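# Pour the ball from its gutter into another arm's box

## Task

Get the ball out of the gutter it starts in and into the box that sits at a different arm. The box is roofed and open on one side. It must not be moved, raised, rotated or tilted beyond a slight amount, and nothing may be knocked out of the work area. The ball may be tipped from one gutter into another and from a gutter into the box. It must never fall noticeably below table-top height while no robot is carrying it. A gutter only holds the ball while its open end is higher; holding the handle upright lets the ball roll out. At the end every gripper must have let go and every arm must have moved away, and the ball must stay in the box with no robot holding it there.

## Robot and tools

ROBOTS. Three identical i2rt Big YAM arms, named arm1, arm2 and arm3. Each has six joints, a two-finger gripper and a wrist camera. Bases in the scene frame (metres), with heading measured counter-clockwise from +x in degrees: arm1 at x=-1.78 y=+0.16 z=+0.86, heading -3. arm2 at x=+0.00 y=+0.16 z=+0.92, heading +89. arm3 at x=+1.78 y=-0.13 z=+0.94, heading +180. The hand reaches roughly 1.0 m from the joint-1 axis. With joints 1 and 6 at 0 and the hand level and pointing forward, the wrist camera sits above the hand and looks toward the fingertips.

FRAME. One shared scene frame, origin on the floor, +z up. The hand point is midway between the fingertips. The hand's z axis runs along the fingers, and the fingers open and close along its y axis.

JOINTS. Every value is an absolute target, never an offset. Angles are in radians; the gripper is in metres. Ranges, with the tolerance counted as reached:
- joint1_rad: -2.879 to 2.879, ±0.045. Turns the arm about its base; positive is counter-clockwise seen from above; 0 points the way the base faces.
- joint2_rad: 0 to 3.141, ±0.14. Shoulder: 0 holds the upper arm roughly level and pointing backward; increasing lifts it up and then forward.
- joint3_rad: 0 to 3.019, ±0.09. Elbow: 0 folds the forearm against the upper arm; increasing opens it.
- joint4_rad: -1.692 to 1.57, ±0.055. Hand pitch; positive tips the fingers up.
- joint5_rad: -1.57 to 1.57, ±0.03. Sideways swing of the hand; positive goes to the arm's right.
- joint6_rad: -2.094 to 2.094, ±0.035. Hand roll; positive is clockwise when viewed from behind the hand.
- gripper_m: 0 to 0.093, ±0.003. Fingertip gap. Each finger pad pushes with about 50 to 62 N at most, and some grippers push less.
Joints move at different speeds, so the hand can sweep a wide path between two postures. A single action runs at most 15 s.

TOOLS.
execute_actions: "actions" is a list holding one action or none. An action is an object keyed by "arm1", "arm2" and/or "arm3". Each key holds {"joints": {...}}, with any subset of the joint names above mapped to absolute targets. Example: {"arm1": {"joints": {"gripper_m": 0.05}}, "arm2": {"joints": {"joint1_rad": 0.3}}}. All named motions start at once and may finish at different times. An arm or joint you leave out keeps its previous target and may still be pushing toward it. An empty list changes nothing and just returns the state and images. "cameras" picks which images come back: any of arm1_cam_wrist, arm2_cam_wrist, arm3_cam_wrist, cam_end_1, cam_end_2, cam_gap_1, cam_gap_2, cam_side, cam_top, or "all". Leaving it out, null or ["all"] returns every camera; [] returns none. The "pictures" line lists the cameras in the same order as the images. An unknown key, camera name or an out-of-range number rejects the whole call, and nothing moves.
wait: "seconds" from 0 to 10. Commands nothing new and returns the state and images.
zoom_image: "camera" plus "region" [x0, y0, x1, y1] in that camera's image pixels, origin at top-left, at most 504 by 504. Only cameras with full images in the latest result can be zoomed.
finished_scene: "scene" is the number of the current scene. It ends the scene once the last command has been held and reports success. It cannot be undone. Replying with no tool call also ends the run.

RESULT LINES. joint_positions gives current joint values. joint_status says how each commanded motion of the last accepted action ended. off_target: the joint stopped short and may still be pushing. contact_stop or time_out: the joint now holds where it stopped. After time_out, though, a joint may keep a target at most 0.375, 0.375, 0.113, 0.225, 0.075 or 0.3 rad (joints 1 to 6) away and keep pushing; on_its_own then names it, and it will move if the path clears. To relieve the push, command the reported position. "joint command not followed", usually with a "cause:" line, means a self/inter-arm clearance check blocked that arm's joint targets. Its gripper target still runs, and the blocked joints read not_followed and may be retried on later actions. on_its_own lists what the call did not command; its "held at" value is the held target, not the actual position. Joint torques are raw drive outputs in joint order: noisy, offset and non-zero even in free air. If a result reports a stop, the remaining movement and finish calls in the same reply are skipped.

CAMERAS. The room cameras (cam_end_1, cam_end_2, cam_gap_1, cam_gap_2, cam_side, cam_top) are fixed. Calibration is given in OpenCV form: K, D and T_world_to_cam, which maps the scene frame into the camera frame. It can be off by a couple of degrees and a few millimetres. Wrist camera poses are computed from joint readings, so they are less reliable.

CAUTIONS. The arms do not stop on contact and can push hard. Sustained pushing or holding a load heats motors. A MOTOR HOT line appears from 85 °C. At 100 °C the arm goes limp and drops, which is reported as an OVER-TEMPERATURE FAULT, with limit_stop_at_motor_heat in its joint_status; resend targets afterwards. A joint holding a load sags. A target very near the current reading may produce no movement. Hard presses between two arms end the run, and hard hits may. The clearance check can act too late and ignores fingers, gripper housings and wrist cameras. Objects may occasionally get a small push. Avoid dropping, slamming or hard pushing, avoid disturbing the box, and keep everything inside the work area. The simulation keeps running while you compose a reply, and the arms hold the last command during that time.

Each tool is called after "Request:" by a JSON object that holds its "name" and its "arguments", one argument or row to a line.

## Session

Request:
{"name": "execute_actions", "arguments": {
  "actions": []
}}

Scene clock: 0.00 s.
Joint torques (N m, as the arm reports them, + toward a larger angle): no reading
Motor temperatures (°C, as the motors report them): arm1=[26 25 40 25 22 25] | arm2=[24 32 41 24 23 25] | arm3=[25 32 45 24 26 25]
arm1.joint_positions: joint1_rad=+0.635 joint2_rad=+0.412 joint3_rad=+1.555 joint4_rad=-1.333 joint5_rad=-0.010 joint6_rad=+0.470 gripper_m=+0.095
arm1.joint_status: not commanded
arm1.hand: x=-1.6956 y=+0.2133 z=+1.5075 quat_wxyz=(-0.549, +0.047, -0.769, -0.324) (m; scene frame)
arm2.joint_positions: joint1_rad=-0.806 joint2_rad=+0.636 joint3_rad=+1.650 joint4_rad=-1.240 joint5_rad=-0.269 joint6_rad=+0.479 gripper_m=+0.094
arm2.joint_status: not commanded
arm2.hand: x=+0.1119 y=+0.3281 z=+1.5999 quat_wxyz=(-0.444, +0.187, -0.758, -0.440) (m; scene frame)
arm3.joint_positions: joint1_rad=-0.158 joint2_rad=+0.391 joint3_rad=+1.365 joint4_rad=-1.592 joint5_rad=+0.024 joint6_rad=-0.015 gripper_m=+0.095
arm3.joint_status: not commanded
arm3.hand: x=+1.6631 y=-0.1053 z=+1.4497 quat_wxyz=(-0.053, +0.889, -0.071, -0.450) (m; scene frame)
pictures: arm1_cam_wrist, arm2_cam_wrist, arm3_cam_wrist, cam_end_1, cam_end_2, cam_gap_1, cam_gap_2, cam_side, cam_top
camera_calibration (this result's frames):
arm1_cam_wrist: T_world_to_cam=[[0.421104, -0.792442, -0.441256, 1.54638], [-0.790244, -0.0817651, -0.607313, -0.400126], [0.445182, 0.604441, -0.660654, 1.75047], [0, 0, 0, 1]] pos_world=[-1.74666, 0.134646, 1.59581]
arm2_cam_wrist: T_world_to_cam=[[0.679691, -0.533279, -0.50362, 0.905141], [-0.726628, -0.395774, -0.561583, 1.11685], [0.100161, 0.747647, -0.656499, 0.918762], [0, 0, 0, 1]] pos_world=[0.104293, 0.237803, 1.68622]
arm3_cam_wrist: T_world_to_cam=[[0.177247, 0.984021, 0.0168975, -0.215181], [0.934877, -0.16298, -0.315346, -1.10718], [-0.307553, 0.0716913, -0.948826, 2.01605], [0, 0, 0, 1]] pos_world=[1.69326, -0.113239, 1.56737]
Images, in order (width x height): arm1_cam_wrist 616x616, arm2_cam_wrist 616x616, arm3_cam_wrist 616x616, cam_end_1 672x504, cam_end_2 672x504, cam_gap_1 672x504, cam_gap_2 672x504, cam_side 672x504, cam_top 672x504.

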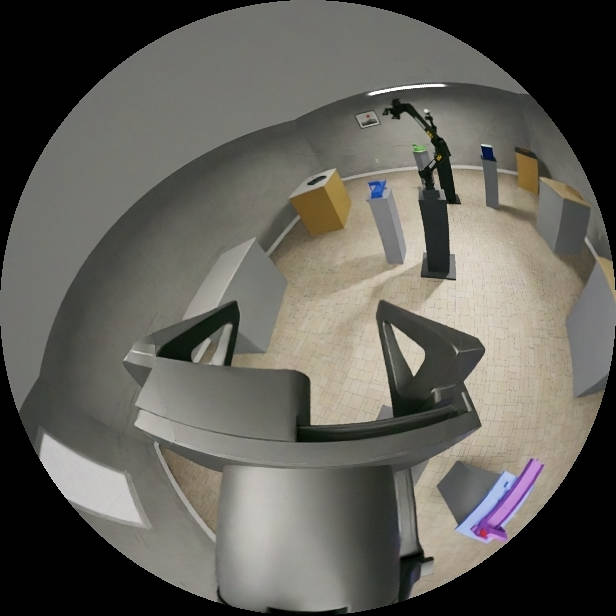

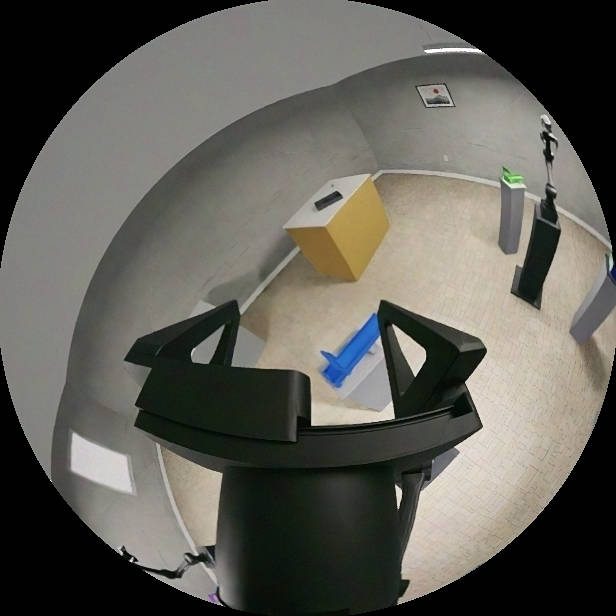

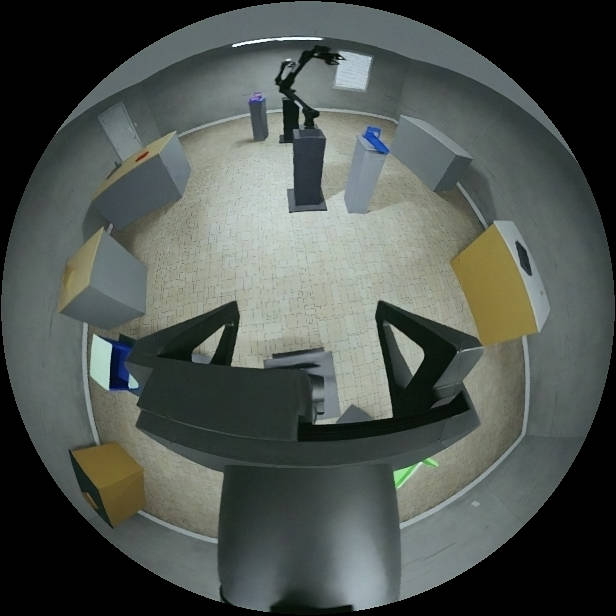

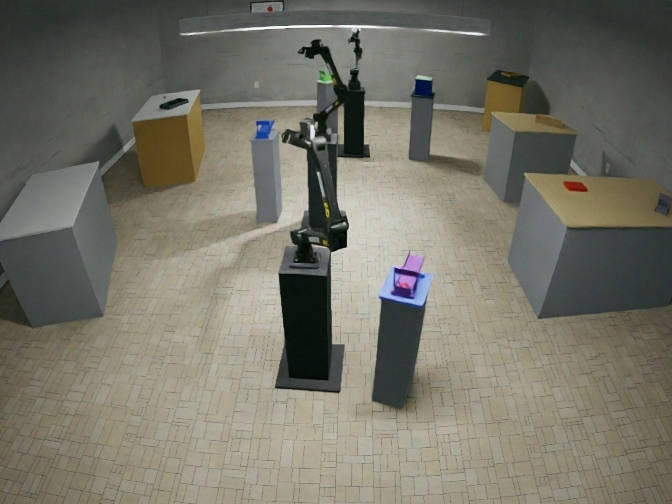

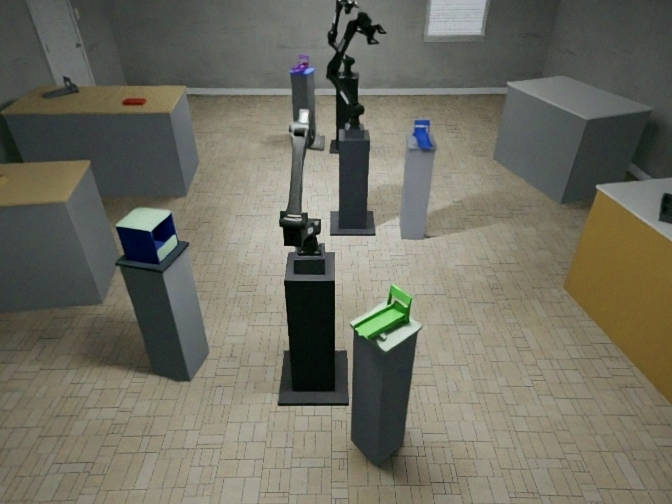

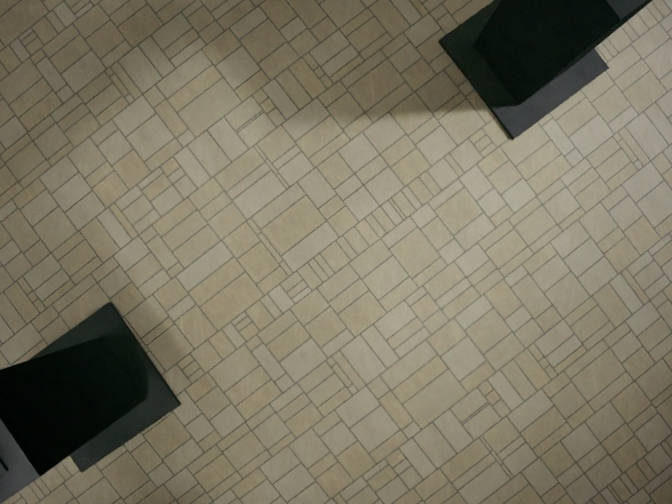

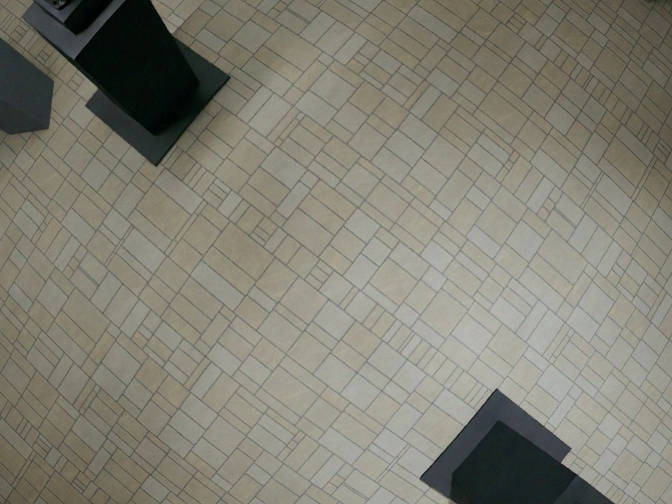

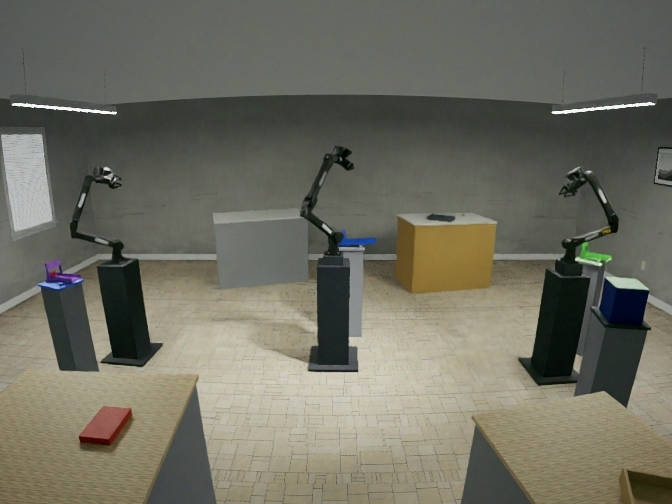

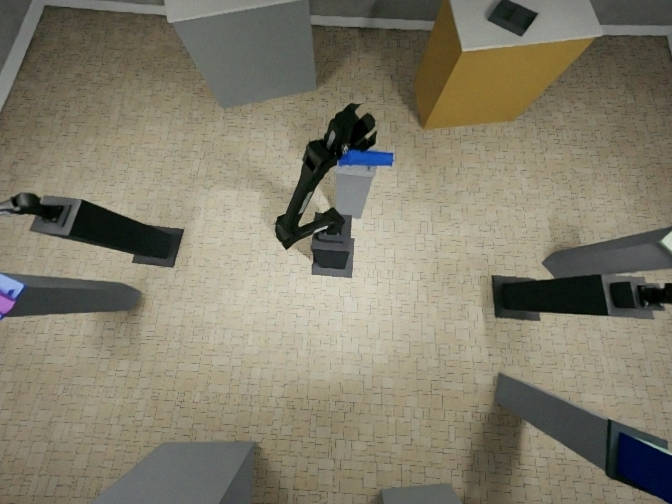

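Request:
{"name": "zoom_image", "arguments": {
  "camera": "cam_end_1",
  "region": [350, 230, 470, 330]
}}

Request:
{"name": "zoom_image", "arguments": {
  "camera": "arm1_cam_wrist",
  "region": [420, 430, 580, 570]
}}

Request:
{"name": "zoom_image", "arguments": {
  "camera": "cam_top",
  "region": [290, 110, 430, 230]
}}

Request:
{"name": "zoom_image", "arguments": {
  "camera": "cam_end_2",
  "region": [90, 180, 450, 380]
}}

Region (350, 230, 470, 330) of cam_end_1's 672x504 image, scaled by 4.200, with more detail than that image has.

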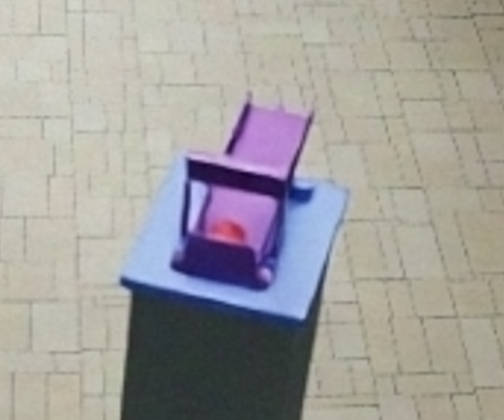

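Region (420, 430, 580, 570) of arm1_cam_wrist's 616x616 image, scaled by 3.150, with more detail than that image has; it fills the top 441 rows of this view, and the rest is white.

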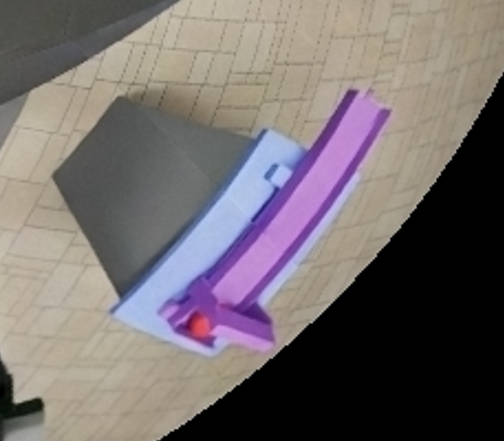

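Region (290, 110, 430, 230) of cam_top's 672x504 image, scaled by 3.600, with more detail than that image has; it fills the top 432 rows of this view, and the rest is white.

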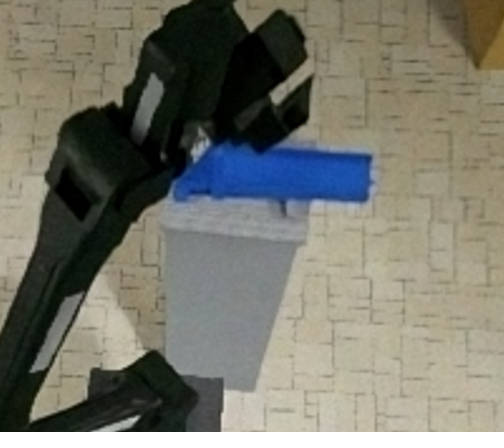

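Region (90, 180, 450, 380) of cam_end_2's 672x504 image, scaled by 1.400, with more detail than that image has.

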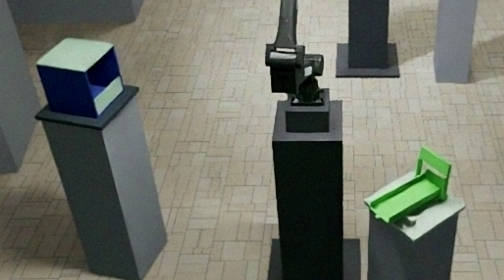

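Request:
{"name": "execute_actions", "arguments": {
  "actions": [
    {"arm1":{"joints":{"joint1_rad":-1.99,"joint2_rad":1.65,"joint3_rad":1.65,"joint4_rad":-1.296,"joint5_rad":0.0,"joint6_rad":0.0,"gripper_m":0.05}},"arm2":{"joints":{"joint1_rad":-0.14,"joint2_rad":1.65,"joint3_rad":1.52,"joint4_rad":-1.2,"joint5_rad":0.0,"joint6_rad":0.0,"gripper_m":0.05}},"arm3":{"joints":{"joint1_rad":-2.27,"joint2_rad":1.55,"joint3_rad":1.27,"joint4_rad":-0.95,"joint5_rad":0.0,"joint6_rad":0.0,"gripper_m":0.05}}}
  ],
  "cameras": ["arm1_cam_wrist","arm2_cam_wrist","arm3_cam_wrist","cam_side"]
}}

Scene clock: 50.77 s.
Joint torques (N m, as the arm reports them, + toward a larger angle): arm1=[ -0.15 -19.37   8.54   0.63  -0.04  -0.21] | arm2=[  1.36 -15.74  12.38   1.19  -0.04  -0.08] | arm3=[  0.93 -16.64   8.45   1.08   0.01   0.14]
Motor temperatures (°C, as the motors report them): arm1=[26 26 43 25 22 25] | arm2=[24 32 44 24 23 25] | arm3=[25 32 48 24 26 25]
arm1.joint_positions: joint1_rad=-1.999 joint2_rad=+1.666 joint3_rad=+1.644 joint4_rad=-1.298 joint5_rad=+0.001 joint6_rad=+0.008 gripper_m=+0.050
arm1.joint_status: all done
arm1.hand: x=-2.0428 y=-0.3476 z=+1.1162 quat_wxyz=(-0.065, -0.850, -0.511, +0.107) (m; scene frame)
arm2.joint_positions: joint1_rad=-0.135 joint2_rad=+1.653 joint3_rad=+1.504 joint4_rad=-1.210 joint5_rad=-0.001 joint6_rad=+0.008 gripper_m=+0.050
arm2.joint_status: all done
arm2.hand: x=+0.0840 y=+0.7060 z=+1.1237 quat_wxyz=(-0.078, +0.645, -0.757, -0.069) (m; scene frame)
arm3.joint_positions: joint1_rad=-2.273 joint2_rad=+1.568 joint3_rad=+1.268 joint4_rad=-0.956 joint5_rad=+0.000 joint6_rad=-0.009 gripper_m=+0.050
arm3.joint_status: all done
arm3.hand: x=+2.1229 y=+0.2743 z=+1.1079 quat_wxyz=(-0.149, +0.417, -0.894, -0.063) (m; scene frame)
pictures: arm1_cam_wrist, arm2_cam_wrist, arm3_cam_wrist, cam_side
camera_calibration (this result's frames):
arm1_cam_wrist: T_world_to_cam=[[-0.884263, 0.466897, 0.00923605, -1.65626], [0.439724, 0.825816, 0.353088, 0.798093], [0.157229, 0.316284, -0.935544, 1.60403], [0, 0, 0, 1]] pos_world=[-2.06771, -0.393103, 1.23414]
arm2_cam_wrist: T_world_to_cam=[[0.987486, -0.156976, -0.0151588, 0.0453919], [-0.138391, -0.908627, 0.394012, 0.2176], [-0.075624, -0.386983, -0.91898, 1.4372], [0, 0, 0, 1]] pos_world=[0.0939766, 0.761014, 1.23571]
arm3_cam_wrist: T_world_to_cam=[[0.757369, -0.652981, 0.00282638, -1.43139], [-0.625467, -0.724199, 0.290391, 1.21234], [-0.187573, -0.221701, -0.956904, 1.6407], [0, 0, 0, 1]] pos_world=[2.15012, 0.307053, 1.22199]
Images, in order (width x height): arm1_cam_wrist 616x616, arm2_cam_wrist 616x616, arm3_cam_wrist 616x616, cam_side 672x504.

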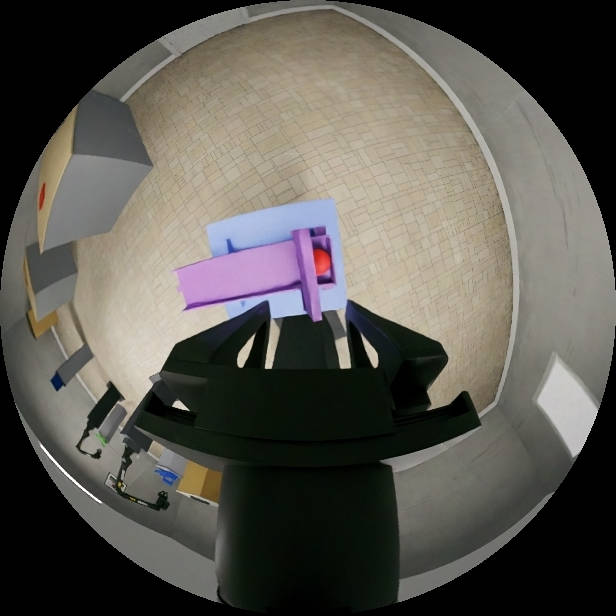

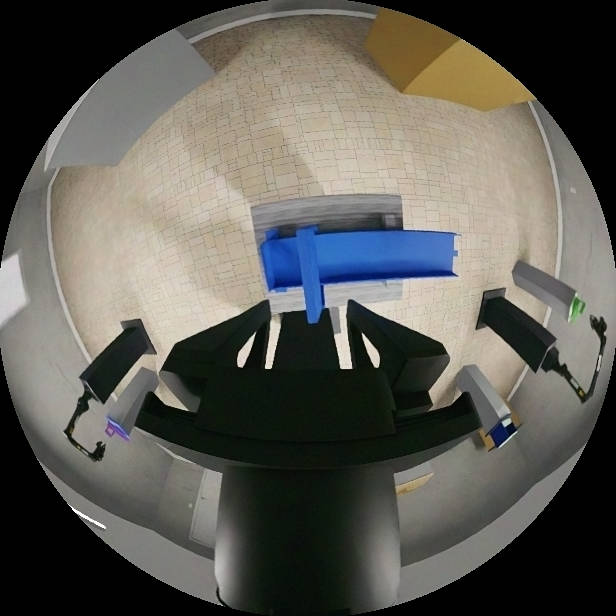

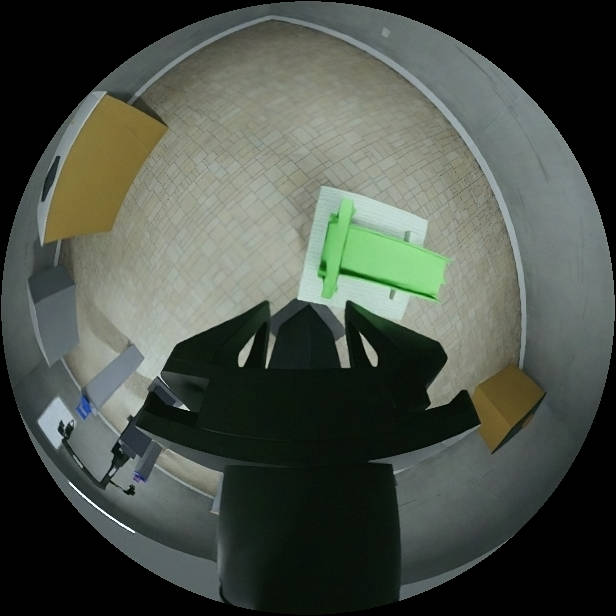

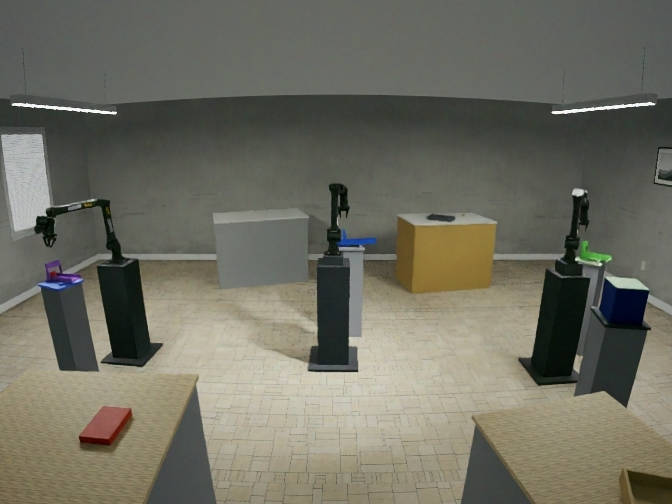

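Request:
{"name": "execute_actions", "arguments": {
  "actions": [],
  "cameras": ["arm1_cam_wrist","arm2_cam_wrist","arm3_cam_wrist","cam_top"]
}}

Scene clock: 77.83 s.
Joint torques (N m, as the arm reports them, + toward a larger angle): arm1=[ -0.02 -19.53   8.6    0.61  -0.04  -0.21] | arm2=[  1.39 -15.82  12.37   1.18  -0.03  -0.09] | arm3=[ -0.19 -16.24   8.4    0.98   0.05   0.13]
Motor temperatures (°C, as the motors report them): arm1=[26 28 47 25 22 25] | arm2=[24 34 46 24 23 25] | arm3=[25 34 49 24 26 25]
arm1.joint_positions: joint1_rad=-1.999 joint2_rad=+1.666 joint3_rad=+1.644 joint4_rad=-1.298 joint5_rad=+0.001 joint6_rad=+0.008 gripper_m=+0.050
arm1.joint_status: all done
arm1.hand: x=-2.0428 y=-0.3476 z=+1.1162 quat_wxyz=(-0.065, -0.850, -0.511, +0.107) (m; scene frame)
arm2.joint_positions: joint1_rad=-0.135 joint2_rad=+1.653 joint3_rad=+1.504 joint4_rad=-1.210 joint5_rad=-0.001 joint6_rad=+0.008 gripper_m=+0.050
arm2.joint_status: all done
arm2.hand: x=+0.0840 y=+0.7060 z=+1.1237 quat_wxyz=(-0.078, +0.645, -0.757, -0.069) (m; scene frame)
arm3.joint_positions: joint1_rad=-2.273 joint2_rad=+1.568 joint3_rad=+1.268 joint4_rad=-0.956 joint5_rad=+0.000 joint6_rad=-0.009 gripper_m=+0.050
arm3.joint_status: all done
arm3.hand: x=+2.1229 y=+0.2743 z=+1.1079 quat_wxyz=(-0.149, +0.417, -0.894, -0.063) (m; scene frame)
pictures: arm1_cam_wrist, arm2_cam_wrist, arm3_cam_wrist, cam_top
camera_calibration (this result's frames):
arm1_cam_wrist: T_world_to_cam=[[-0.884263, 0.466897, 0.00923605, -1.65626], [0.439724, 0.825816, 0.353088, 0.798093], [0.157229, 0.316284, -0.935544, 1.60403], [0, 0, 0, 1]] pos_world=[-2.06771, -0.393103, 1.23414]
arm2_cam_wrist: T_world_to_cam=[[0.987486, -0.156976, -0.0151588, 0.0453919], [-0.138391, -0.908627, 0.394012, 0.2176], [-0.075624, -0.386983, -0.91898, 1.4372], [0, 0, 0, 1]] pos_world=[0.0939766, 0.761014, 1.23571]
arm3_cam_wrist: T_world_to_cam=[[0.757369, -0.652981, 0.00282638, -1.43139], [-0.625467, -0.724199, 0.290391, 1.21234], [-0.187573, -0.221701, -0.956904, 1.6407], [0, 0, 0, 1]] pos_world=[2.15012, 0.307053, 1.22199]
Images, in order (width x height): arm1_cam_wrist 616x616, arm2_cam_wrist 616x616, arm3_cam_wrist 616x616, cam_top 672x504.

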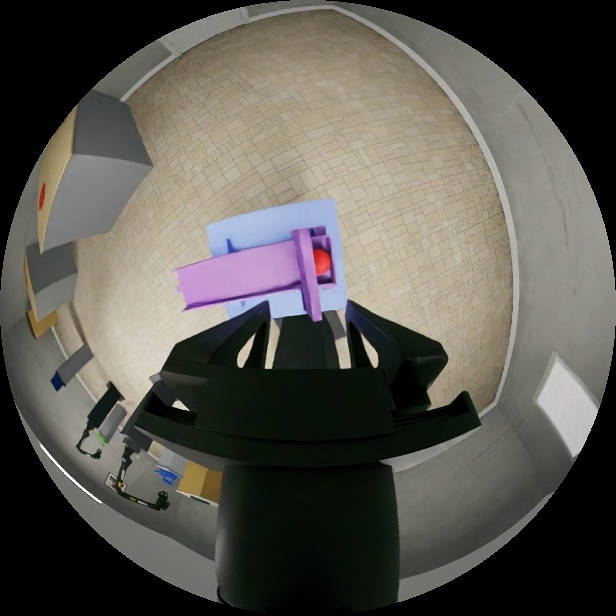

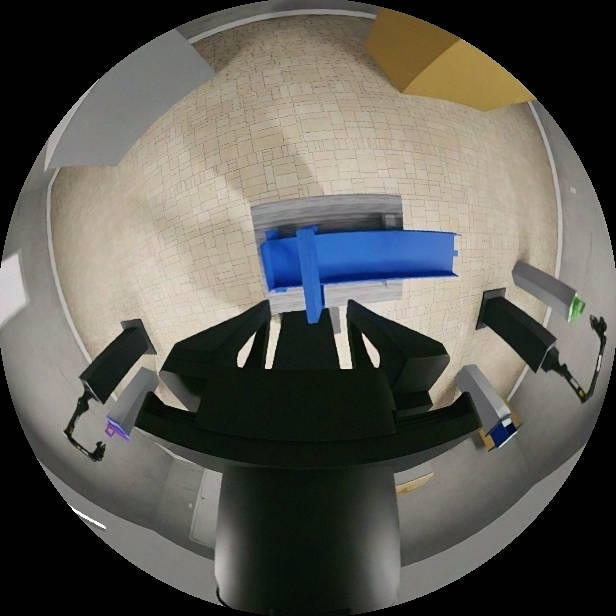

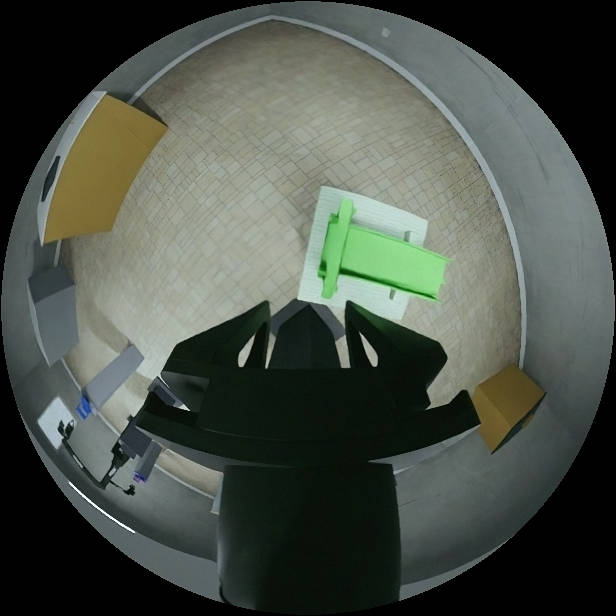

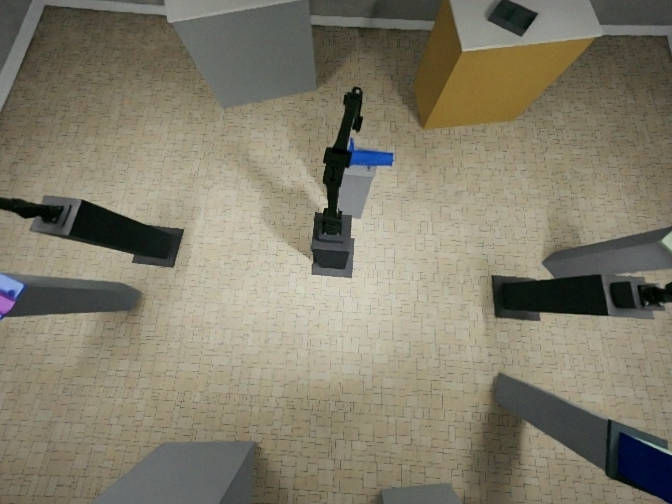

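Request:
{"name": "zoom_image", "arguments": {
  "camera": "arm1_cam_wrist",
  "region": [160, 180, 400, 340]
}}

Request:
{"name": "zoom_image", "arguments": {
  "camera": "arm2_cam_wrist",
  "region": [240, 180, 480, 340]
}}

Request:
{"name": "zoom_image", "arguments": {
  "camera": "arm3_cam_wrist",
  "region": [260, 170, 500, 330]
}}

Region (160, 180, 400, 340) of arm1_cam_wrist's 616x616 image, scaled by 2.100, with more detail than that image has.

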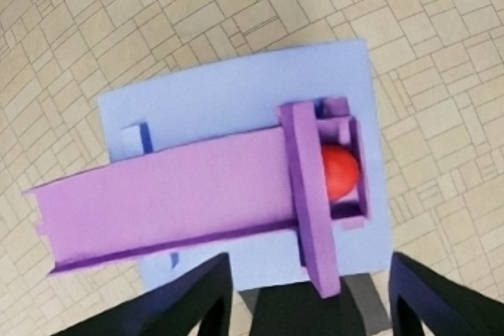

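Region (240, 180, 480, 340) of arm2_cam_wrist's 616x616 image, scaled by 2.100, with more detail than that image has.

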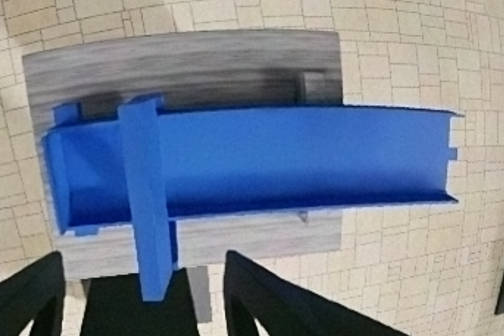

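Region (260, 170, 500, 330) of arm3_cam_wrist's 616x616 image, scaled by 2.100, with more detail than that image has.

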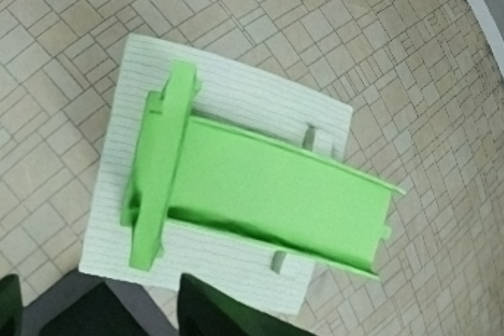

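Request:
{"name": "execute_actions", "arguments": {
  "actions": [
    {"arm1":{"joints":{"joint1_rad":-2.051,"joint2_rad":1.84,"joint3_rad":1.70,"joint4_rad":-1.404,"joint5_rad":-0.15,"joint6_rad":-0.165}},"arm2":{"joints":{"joint1_rad":-0.094,"joint2_rad":1.80,"joint3_rad":1.50,"joint4_rad":-1.232,"joint5_rad":0.15,"joint6_rad":-0.03}},"arm3":{"joints":{"joint1_rad":-2.30,"joint2_rad":1.92,"joint3_rad":1.62,"joint4_rad":-1.22,"joint5_rad":0.15,"joint6_rad":0.16}}}
  ],
  "cameras": ["arm1_cam_wrist","arm2_cam_wrist","arm3_cam_wrist"]
}}

Scene clock: 152.60 s.
Joint torques (N m, as the arm reports them, + toward a larger angle): arm1=[ -0.65 -21.84  10.35  -0.35  -0.23  -0.23] | arm2=[  1.76 -17.66  11.1   -0.11   0.1   -0.08] | arm3=[ -1.63 -22.17  10.97   0.11   0.3    0.16]
Motor temperatures (°C, as the motors report them): arm1=[26 31 49 25 22 25] | arm2=[24 35 47 24 23 25] | arm3=[25 35 50 24 26 25]
arm1.joint_positions: joint1_rad=-2.052 joint2_rad=+1.854 joint3_rad=+1.663 joint4_rad=-1.392 joint5_rad=-0.148 joint6_rad=-0.157 gripper_m=+0.050
arm1.joint_status: all done
arm1.hand: x=-2.0457 y=-0.3431 z=+1.0205 quat_wxyz=(-0.064, -0.825, -0.560, -0.037) (m; scene frame)
arm2.joint_positions: joint1_rad=-0.093 joint2_rad=+1.806 joint3_rad=+1.490 joint4_rad=-1.218 joint5_rad=+0.147 joint6_rad=-0.022 gripper_m=+0.050
arm2.joint_status: all done
arm2.hand: x=+0.0861 y=+0.7044 z=+1.0392 quat_wxyz=(-0.061, +0.672, -0.736, +0.043) (m; scene frame)
arm3.joint_positions: joint1_rad=-2.292 joint2_rad=+1.933 joint3_rad=+1.570 joint4_rad=-1.211 joint5_rad=+0.147 joint6_rad=+0.150 gripper_m=+0.050
arm3.joint_status: all done
arm3.hand: x=+2.1804 y=+0.2857 z=+1.0265 quat_wxyz=(-0.039, +0.339, -0.938, +0.067) (m; scene frame)
pictures: arm1_cam_wrist, arm2_cam_wrist, arm3_cam_wrist
camera_calibration (this result's frames):
arm1_cam_wrist: T_world_to_cam=[[-0.92261, 0.360089, -0.138299, -1.62457], [0.227399, 0.797347, 0.559041, 0.175088], [0.311577, 0.484328, -0.817525, 1.76649], [0, 0, 0, 1]] pos_world=[-2.08906, -0.410173, 1.12159]
arm2_cam_wrist: T_world_to_cam=[[0.986594, -0.0920174, 0.134779, -0.159715], [-0.151336, -0.824944, 0.544578, 0.0353744], [0.0610743, -0.557674, -0.82781, 1.37275], [0, 0, 0, 1]] pos_world=[0.0790869, 0.780034, 1.13864]
arm3_cam_wrist: T_world_to_cam=[[0.62079, -0.770082, 0.146946, -1.28401], [-0.698774, -0.458536, 0.549054, 1.0986], [-0.355436, -0.443529, -0.822768, 1.86784], [0, 0, 0, 1]] pos_world=[2.22867, 0.343394, 1.12229]
Images, in order (width x height): arm1_cam_wrist 616x616, arm2_cam_wrist 616x616, arm3_cam_wrist 616x616.

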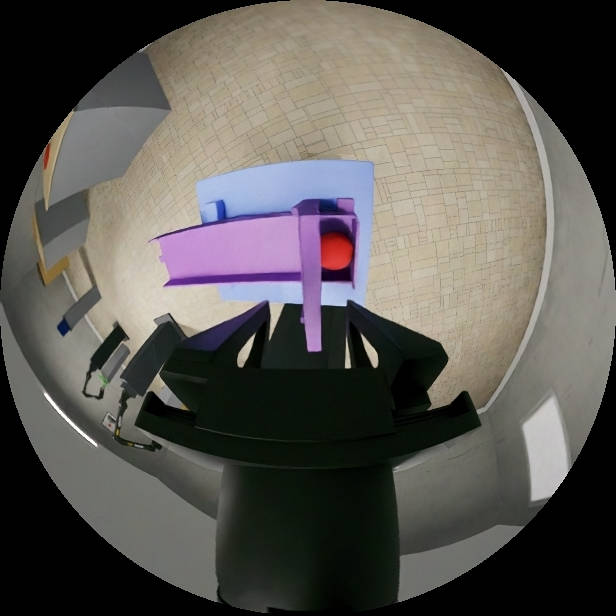

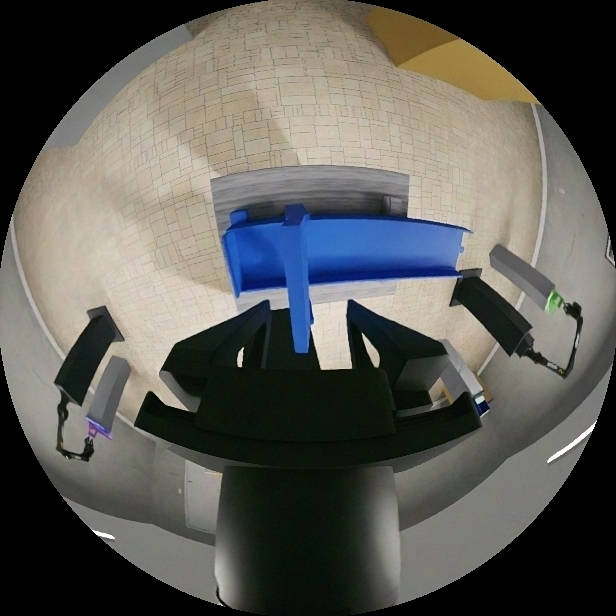

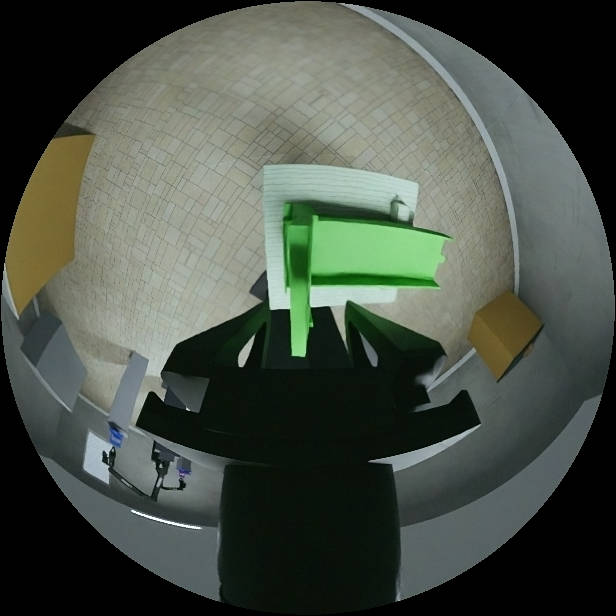

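Request:
{"name": "execute_actions", "arguments": {
  "actions": [
    {"arm1":{"joints":{"joint2_rad":1.88,"joint3_rad":1.58,"joint4_rad":-1.26}},"arm2":{"joints":{"joint2_rad":1.866,"joint3_rad":1.397,"joint4_rad":-1.091}},"arm3":{"joints":{"joint2_rad":1.99,"joint3_rad":1.516,"joint4_rad":-1.086}}}
  ],
  "cameras": ["arm1_cam_wrist","arm2_cam_wrist","arm3_cam_wrist"]
}}

Scene clock: 166.80 s.
Joint torques (N m, as the arm reports them, + toward a larger angle): arm1=[ -0.66 -19.89   7.15   0.66  -0.22  -0.23] | arm2=[  1.6  -16.59   9.84   1.05   0.09  -0.07] | arm3=[ -0.58 -20.79   7.43   0.5    0.29   0.14]
Motor temperatures (°C, as the motors report them): arm1=[26 31 51 25 22 25] | arm2=[24 35 46 24 23 25] | arm3=[25 36 52 24 26 25]
arm1.joint_positions: joint1_rad=-2.052 joint2_rad=+1.873 joint3_rad=+1.585 joint4_rad=-1.274 joint5_rad=-0.148 joint6_rad=-0.157 gripper_m=+0.050
arm1.joint_status: all done
arm1.hand: x=-2.0471 y=-0.3454 z=+0.9815 quat_wxyz=(-0.069, -0.824, -0.561, -0.027) (m; scene frame)
arm2.joint_positions: joint1_rad=-0.093 joint2_rad=+1.859 joint3_rad=+1.392 joint4_rad=-1.107 joint5_rad=+0.148 joint6_rad=-0.022 gripper_m=+0.050
arm2.joint_status: all done
arm2.hand: x=+0.0846 y=+0.6907 z=+0.9770 quat_wxyz=(-0.046, +0.674, -0.735, +0.057) (m; scene frame)
arm3.joint_positions: joint1_rad=-2.292 joint2_rad=+1.986 joint3_rad=+1.514 joint4_rad=-1.097 joint5_rad=+0.147 joint6_rad=+0.150 gripper_m=+0.050
arm3.joint_status: all done
arm3.hand: x=+2.1824 y=+0.2872 z=+0.9778 quat_wxyz=(-0.042, +0.339, -0.938, +0.065) (m; scene frame)
pictures: arm1_cam_wrist, arm2_cam_wrist, arm3_cam_wrist
camera_calibration (this result's frames):
arm1_cam_wrist: T_world_to_cam=[[-0.924094, 0.357573, -0.134876, -1.63768], [0.233373, 0.807475, 0.541776, 0.231786], [0.302634, 0.469176, -0.829631, 1.72453], [0, 0, 0, 1]] pos_world=[-2.08936, -0.410677, 1.08426]
arm2_cam_wrist: T_world_to_cam=[[0.987185, -0.0861394, 0.134337, -0.154777], [-0.148689, -0.80217, 0.578286, 0.00891398], [0.0579477, -0.590849, -0.804698, 1.31435], [0, 0, 0, 1]] pos_world=[0.0779552, 0.770401, 1.07329]
arm3_cam_wrist: T_world_to_cam=[[0.620156, -0.770724, 0.146258, -1.27466], [-0.70126, -0.461081, 0.543726, 1.13882], [-0.351626, -0.439759, -0.82642, 1.82331], [0, 0, 0, 1]] pos_world=[2.23022, 0.3445, 1.07405]
Images, in order (width x height): arm1_cam_wrist 616x616, arm2_cam_wrist 616x616, arm3_cam_wrist 616x616.

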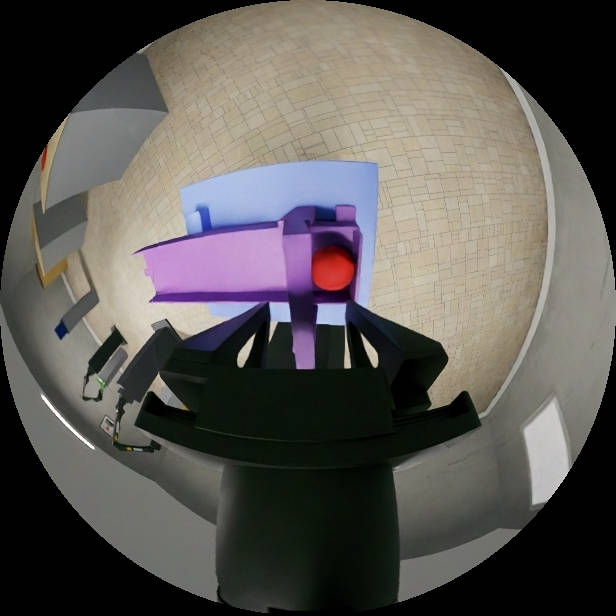

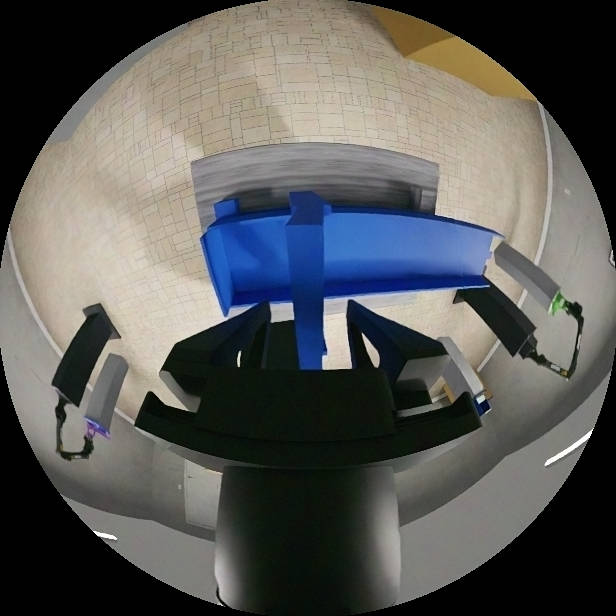

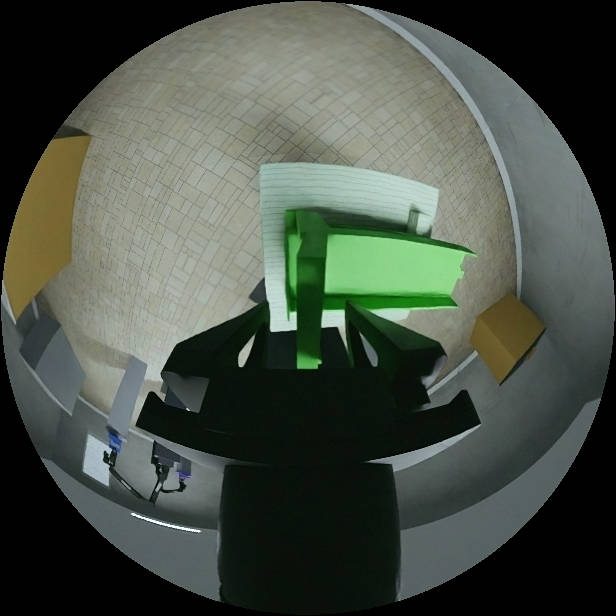

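Request:
{"name": "execute_actions", "arguments": {
  "actions": [
    {"arm1":{"joints":{"joint2_rad":1.90}},"arm2":{"joints":{"joint2_rad":1.88}},"arm3":{"joints":{"joint2_rad":2.008}}}
  ],
  "cameras": []
}}

Request:
{"name": "execute_actions", "arguments": {
  "actions": [
    {"arm1":{"joints":{"gripper_m":0.004}},"arm2":{"joints":{"gripper_m":0.004}},"arm3":{"joints":{"gripper_m":0.004}}}
  ],
  "cameras": ["arm1_cam_wrist","arm2_cam_wrist","arm3_cam_wrist"]
}}

Scene clock: 179.33 s.
Joint torques (N m, as the arm reports them, + toward a larger angle): arm1=[ -0.62 -18.93   7.05   0.64  -0.22  -0.23] | arm2=[  1.55 -15.59   9.84   1.     0.09  -0.08] | arm3=[ -0.58 -19.39   7.66   0.61   0.29   0.17]
Motor temperatures (°C, as the motors report them): arm1=[26 31 48 25 22 25] | arm2=[24 35 45 24 23 25] | arm3=[25 36 50 24 26 25]
arm1.joint_positions: joint1_rad=-2.052 joint2_rad=+1.882 joint3_rad=+1.585 joint4_rad=-1.274 joint5_rad=-0.148 joint6_rad=-0.157 gripper_m=+0.050
arm1.joint_status: all done
arm1.hand: x=-2.0470 y=-0.3453 z=+0.9763 quat_wxyz=(-0.067, -0.825, -0.561, -0.032) (m; scene frame)
arm2.joint_positions: joint1_rad=-0.093 joint2_rad=+1.859 joint3_rad=+1.392 joint4_rad=-1.107 joint5_rad=+0.148 joint6_rad=-0.022 gripper_m=+0.050
arm2.joint_status: all done
arm2.hand: x=+0.0846 y=+0.6907 z=+0.9770 quat_wxyz=(-0.046, +0.674, -0.735, +0.057) (m; scene frame)
arm3.joint_positions: joint1_rad=-2.292 joint2_rad=+1.986 joint3_rad=+1.514 joint4_rad=-1.097 joint5_rad=+0.147 joint6_rad=+0.150 gripper_m=+0.050
arm3.joint_status: all done
arm3.hand: x=+2.1824 y=+0.2872 z=+0.9778 quat_wxyz=(-0.042, +0.339, -0.938, +0.065) (m; scene frame)
pictures: none
No camera images: the call's "cameras" was empty. Leave "cameras" out to get every camera's image.

Scene clock: 179.97 s.
Joint torques (N m, as the arm reports them, + toward a larger angle): arm1=[ -0.47 -18.74   7.06   0.59   0.51  -0.17] | arm2=[  1.23 -15.2    9.77   0.94  -0.44  -0.02] | arm3=[ -1.73 -18.24   7.17   0.65  -0.45   0.11]
Motor temperatures (°C, as the motors report them): arm1=[26 31 48 25 22 25] | arm2=[24 35 45 24 23 25] | arm3=[25 36 50 24 26 25]
arm1.joint_positions: joint1_rad=-2.053 joint2_rad=+1.881 joint3_rad=+1.585 joint4_rad=-1.273 joint5_rad=-0.165 joint6_rad=-0.162 gripper_m=+0.012
arm1.joint_status: gripper_m off_target (ended at +0.012, target +0.004)
arm1.hand: x=-2.0451 y=-0.3468 z=+0.9774 quat_wxyz=(-0.075, -0.823, -0.563, -0.034) (m; scene frame)
arm2.joint_positions: joint1_rad=-0.092 joint2_rad=+1.856 joint3_rad=+1.393 joint4_rad=-1.104 joint5_rad=+0.165 joint6_rad=-0.030 gripper_m=+0.011
arm2.joint_status: gripper_m off_target (ended at +0.011, target +0.004)
arm2.hand: x=+0.0871 y=+0.6918 z=+0.9792 quat_wxyz=(-0.054, +0.676, -0.732, +0.062) (m; scene frame)
arm3.joint_positions: joint1_rad=-2.292 joint2_rad=+1.981 joint3_rad=+1.514 joint4_rad=-1.098 joint5_rad=+0.166 joint6_rad=+0.157 gripper_m=+0.012
arm3.joint_status: gripper_m off_target (ended at +0.012, target +0.004)
arm3.hand: x=+2.1852 y=+0.2851 z=+0.9815 quat_wxyz=(-0.049, +0.335, -0.938, +0.073) (m; scene frame)
pictures: arm1_cam_wrist, arm2_cam_wrist, arm3_cam_wrist
camera_calibration (this result's frames):
arm1_cam_wrist: T_world_to_cam=[[-0.923377, 0.352566, -0.151898, -1.6196], [0.219943, 0.810151, 0.543397, 0.206553], [0.314643, 0.468351, -0.825619, 1.7415], [0, 0, 0, 1]] pos_world=[-2.08888, -0.411956, 1.07956]
arm2_cam_wrist: T_world_to_cam=[[0.985237, -0.0783934, 0.152195, -0.180195], [-0.152566, -0.805365, 0.572809, 0.0167787], [0.0776682, -0.587572, -0.805436, 1.31337], [0, 0, 0, 1]] pos_world=[0.0780876, 0.771089, 1.07565]
arm3_cam_wrist: T_world_to_cam=[[0.61107, -0.774457, 0.163734, -1.27475], [-0.714703, -0.450876, 0.534705, 1.17305], [-0.340283, -0.443764, -0.829024, 1.80533], [0, 0, 0, 1]] pos_world=[2.23166, 0.342802, 1.07814]
Images, in order (width x height): arm1_cam_wrist 616x616, arm2_cam_wrist 616x616, arm3_cam_wrist 616x616.

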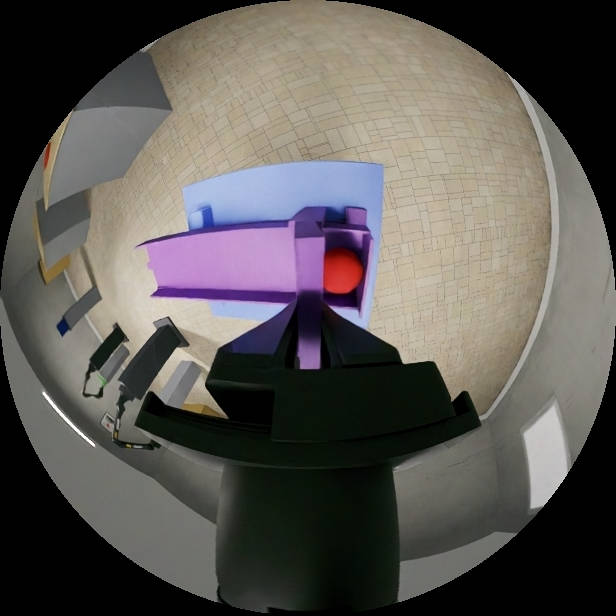

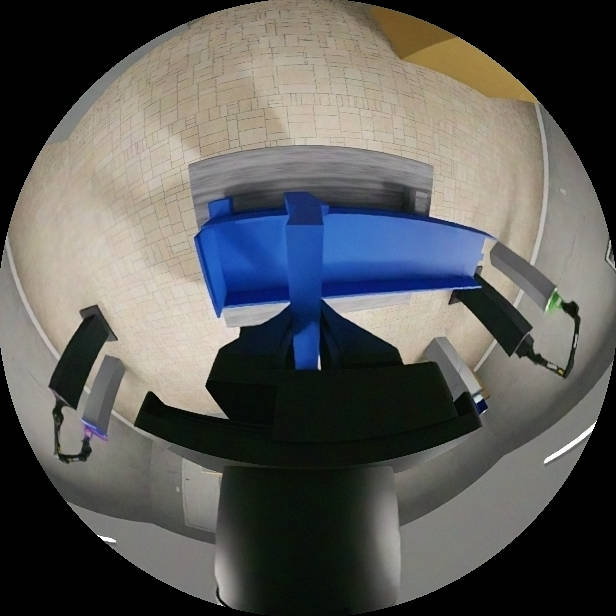

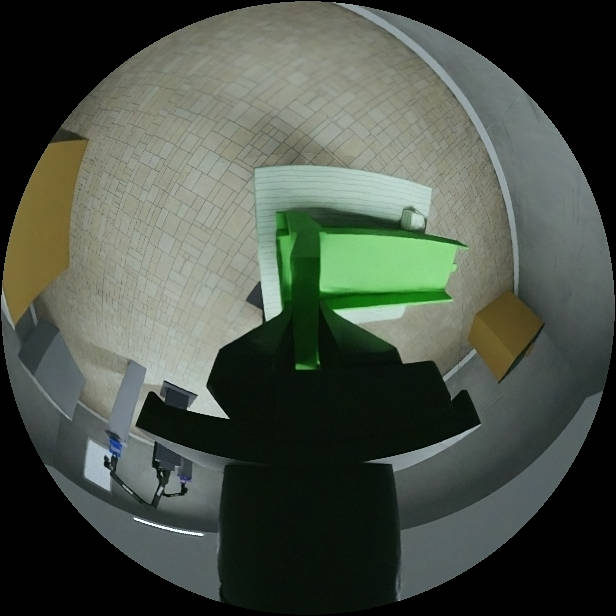

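Request:
{"name": "zoom_image", "arguments": {
  "camera": "arm2_cam_wrist",
  "region": [220, 180, 400, 390]
}}

Region (220, 180, 400, 390) of arm2_cam_wrist's 616x616 image, scaled by 2.400, with more detail than that image has; it fills the left 432 columns of this view, and the rest is white.

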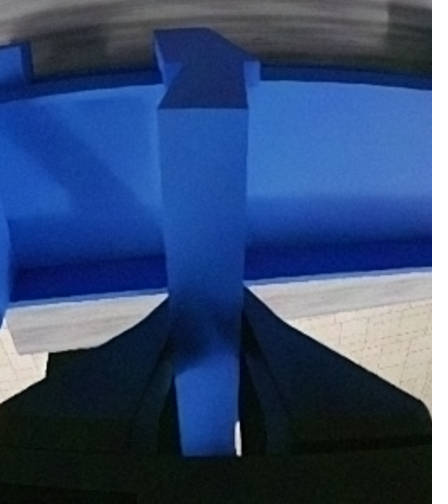

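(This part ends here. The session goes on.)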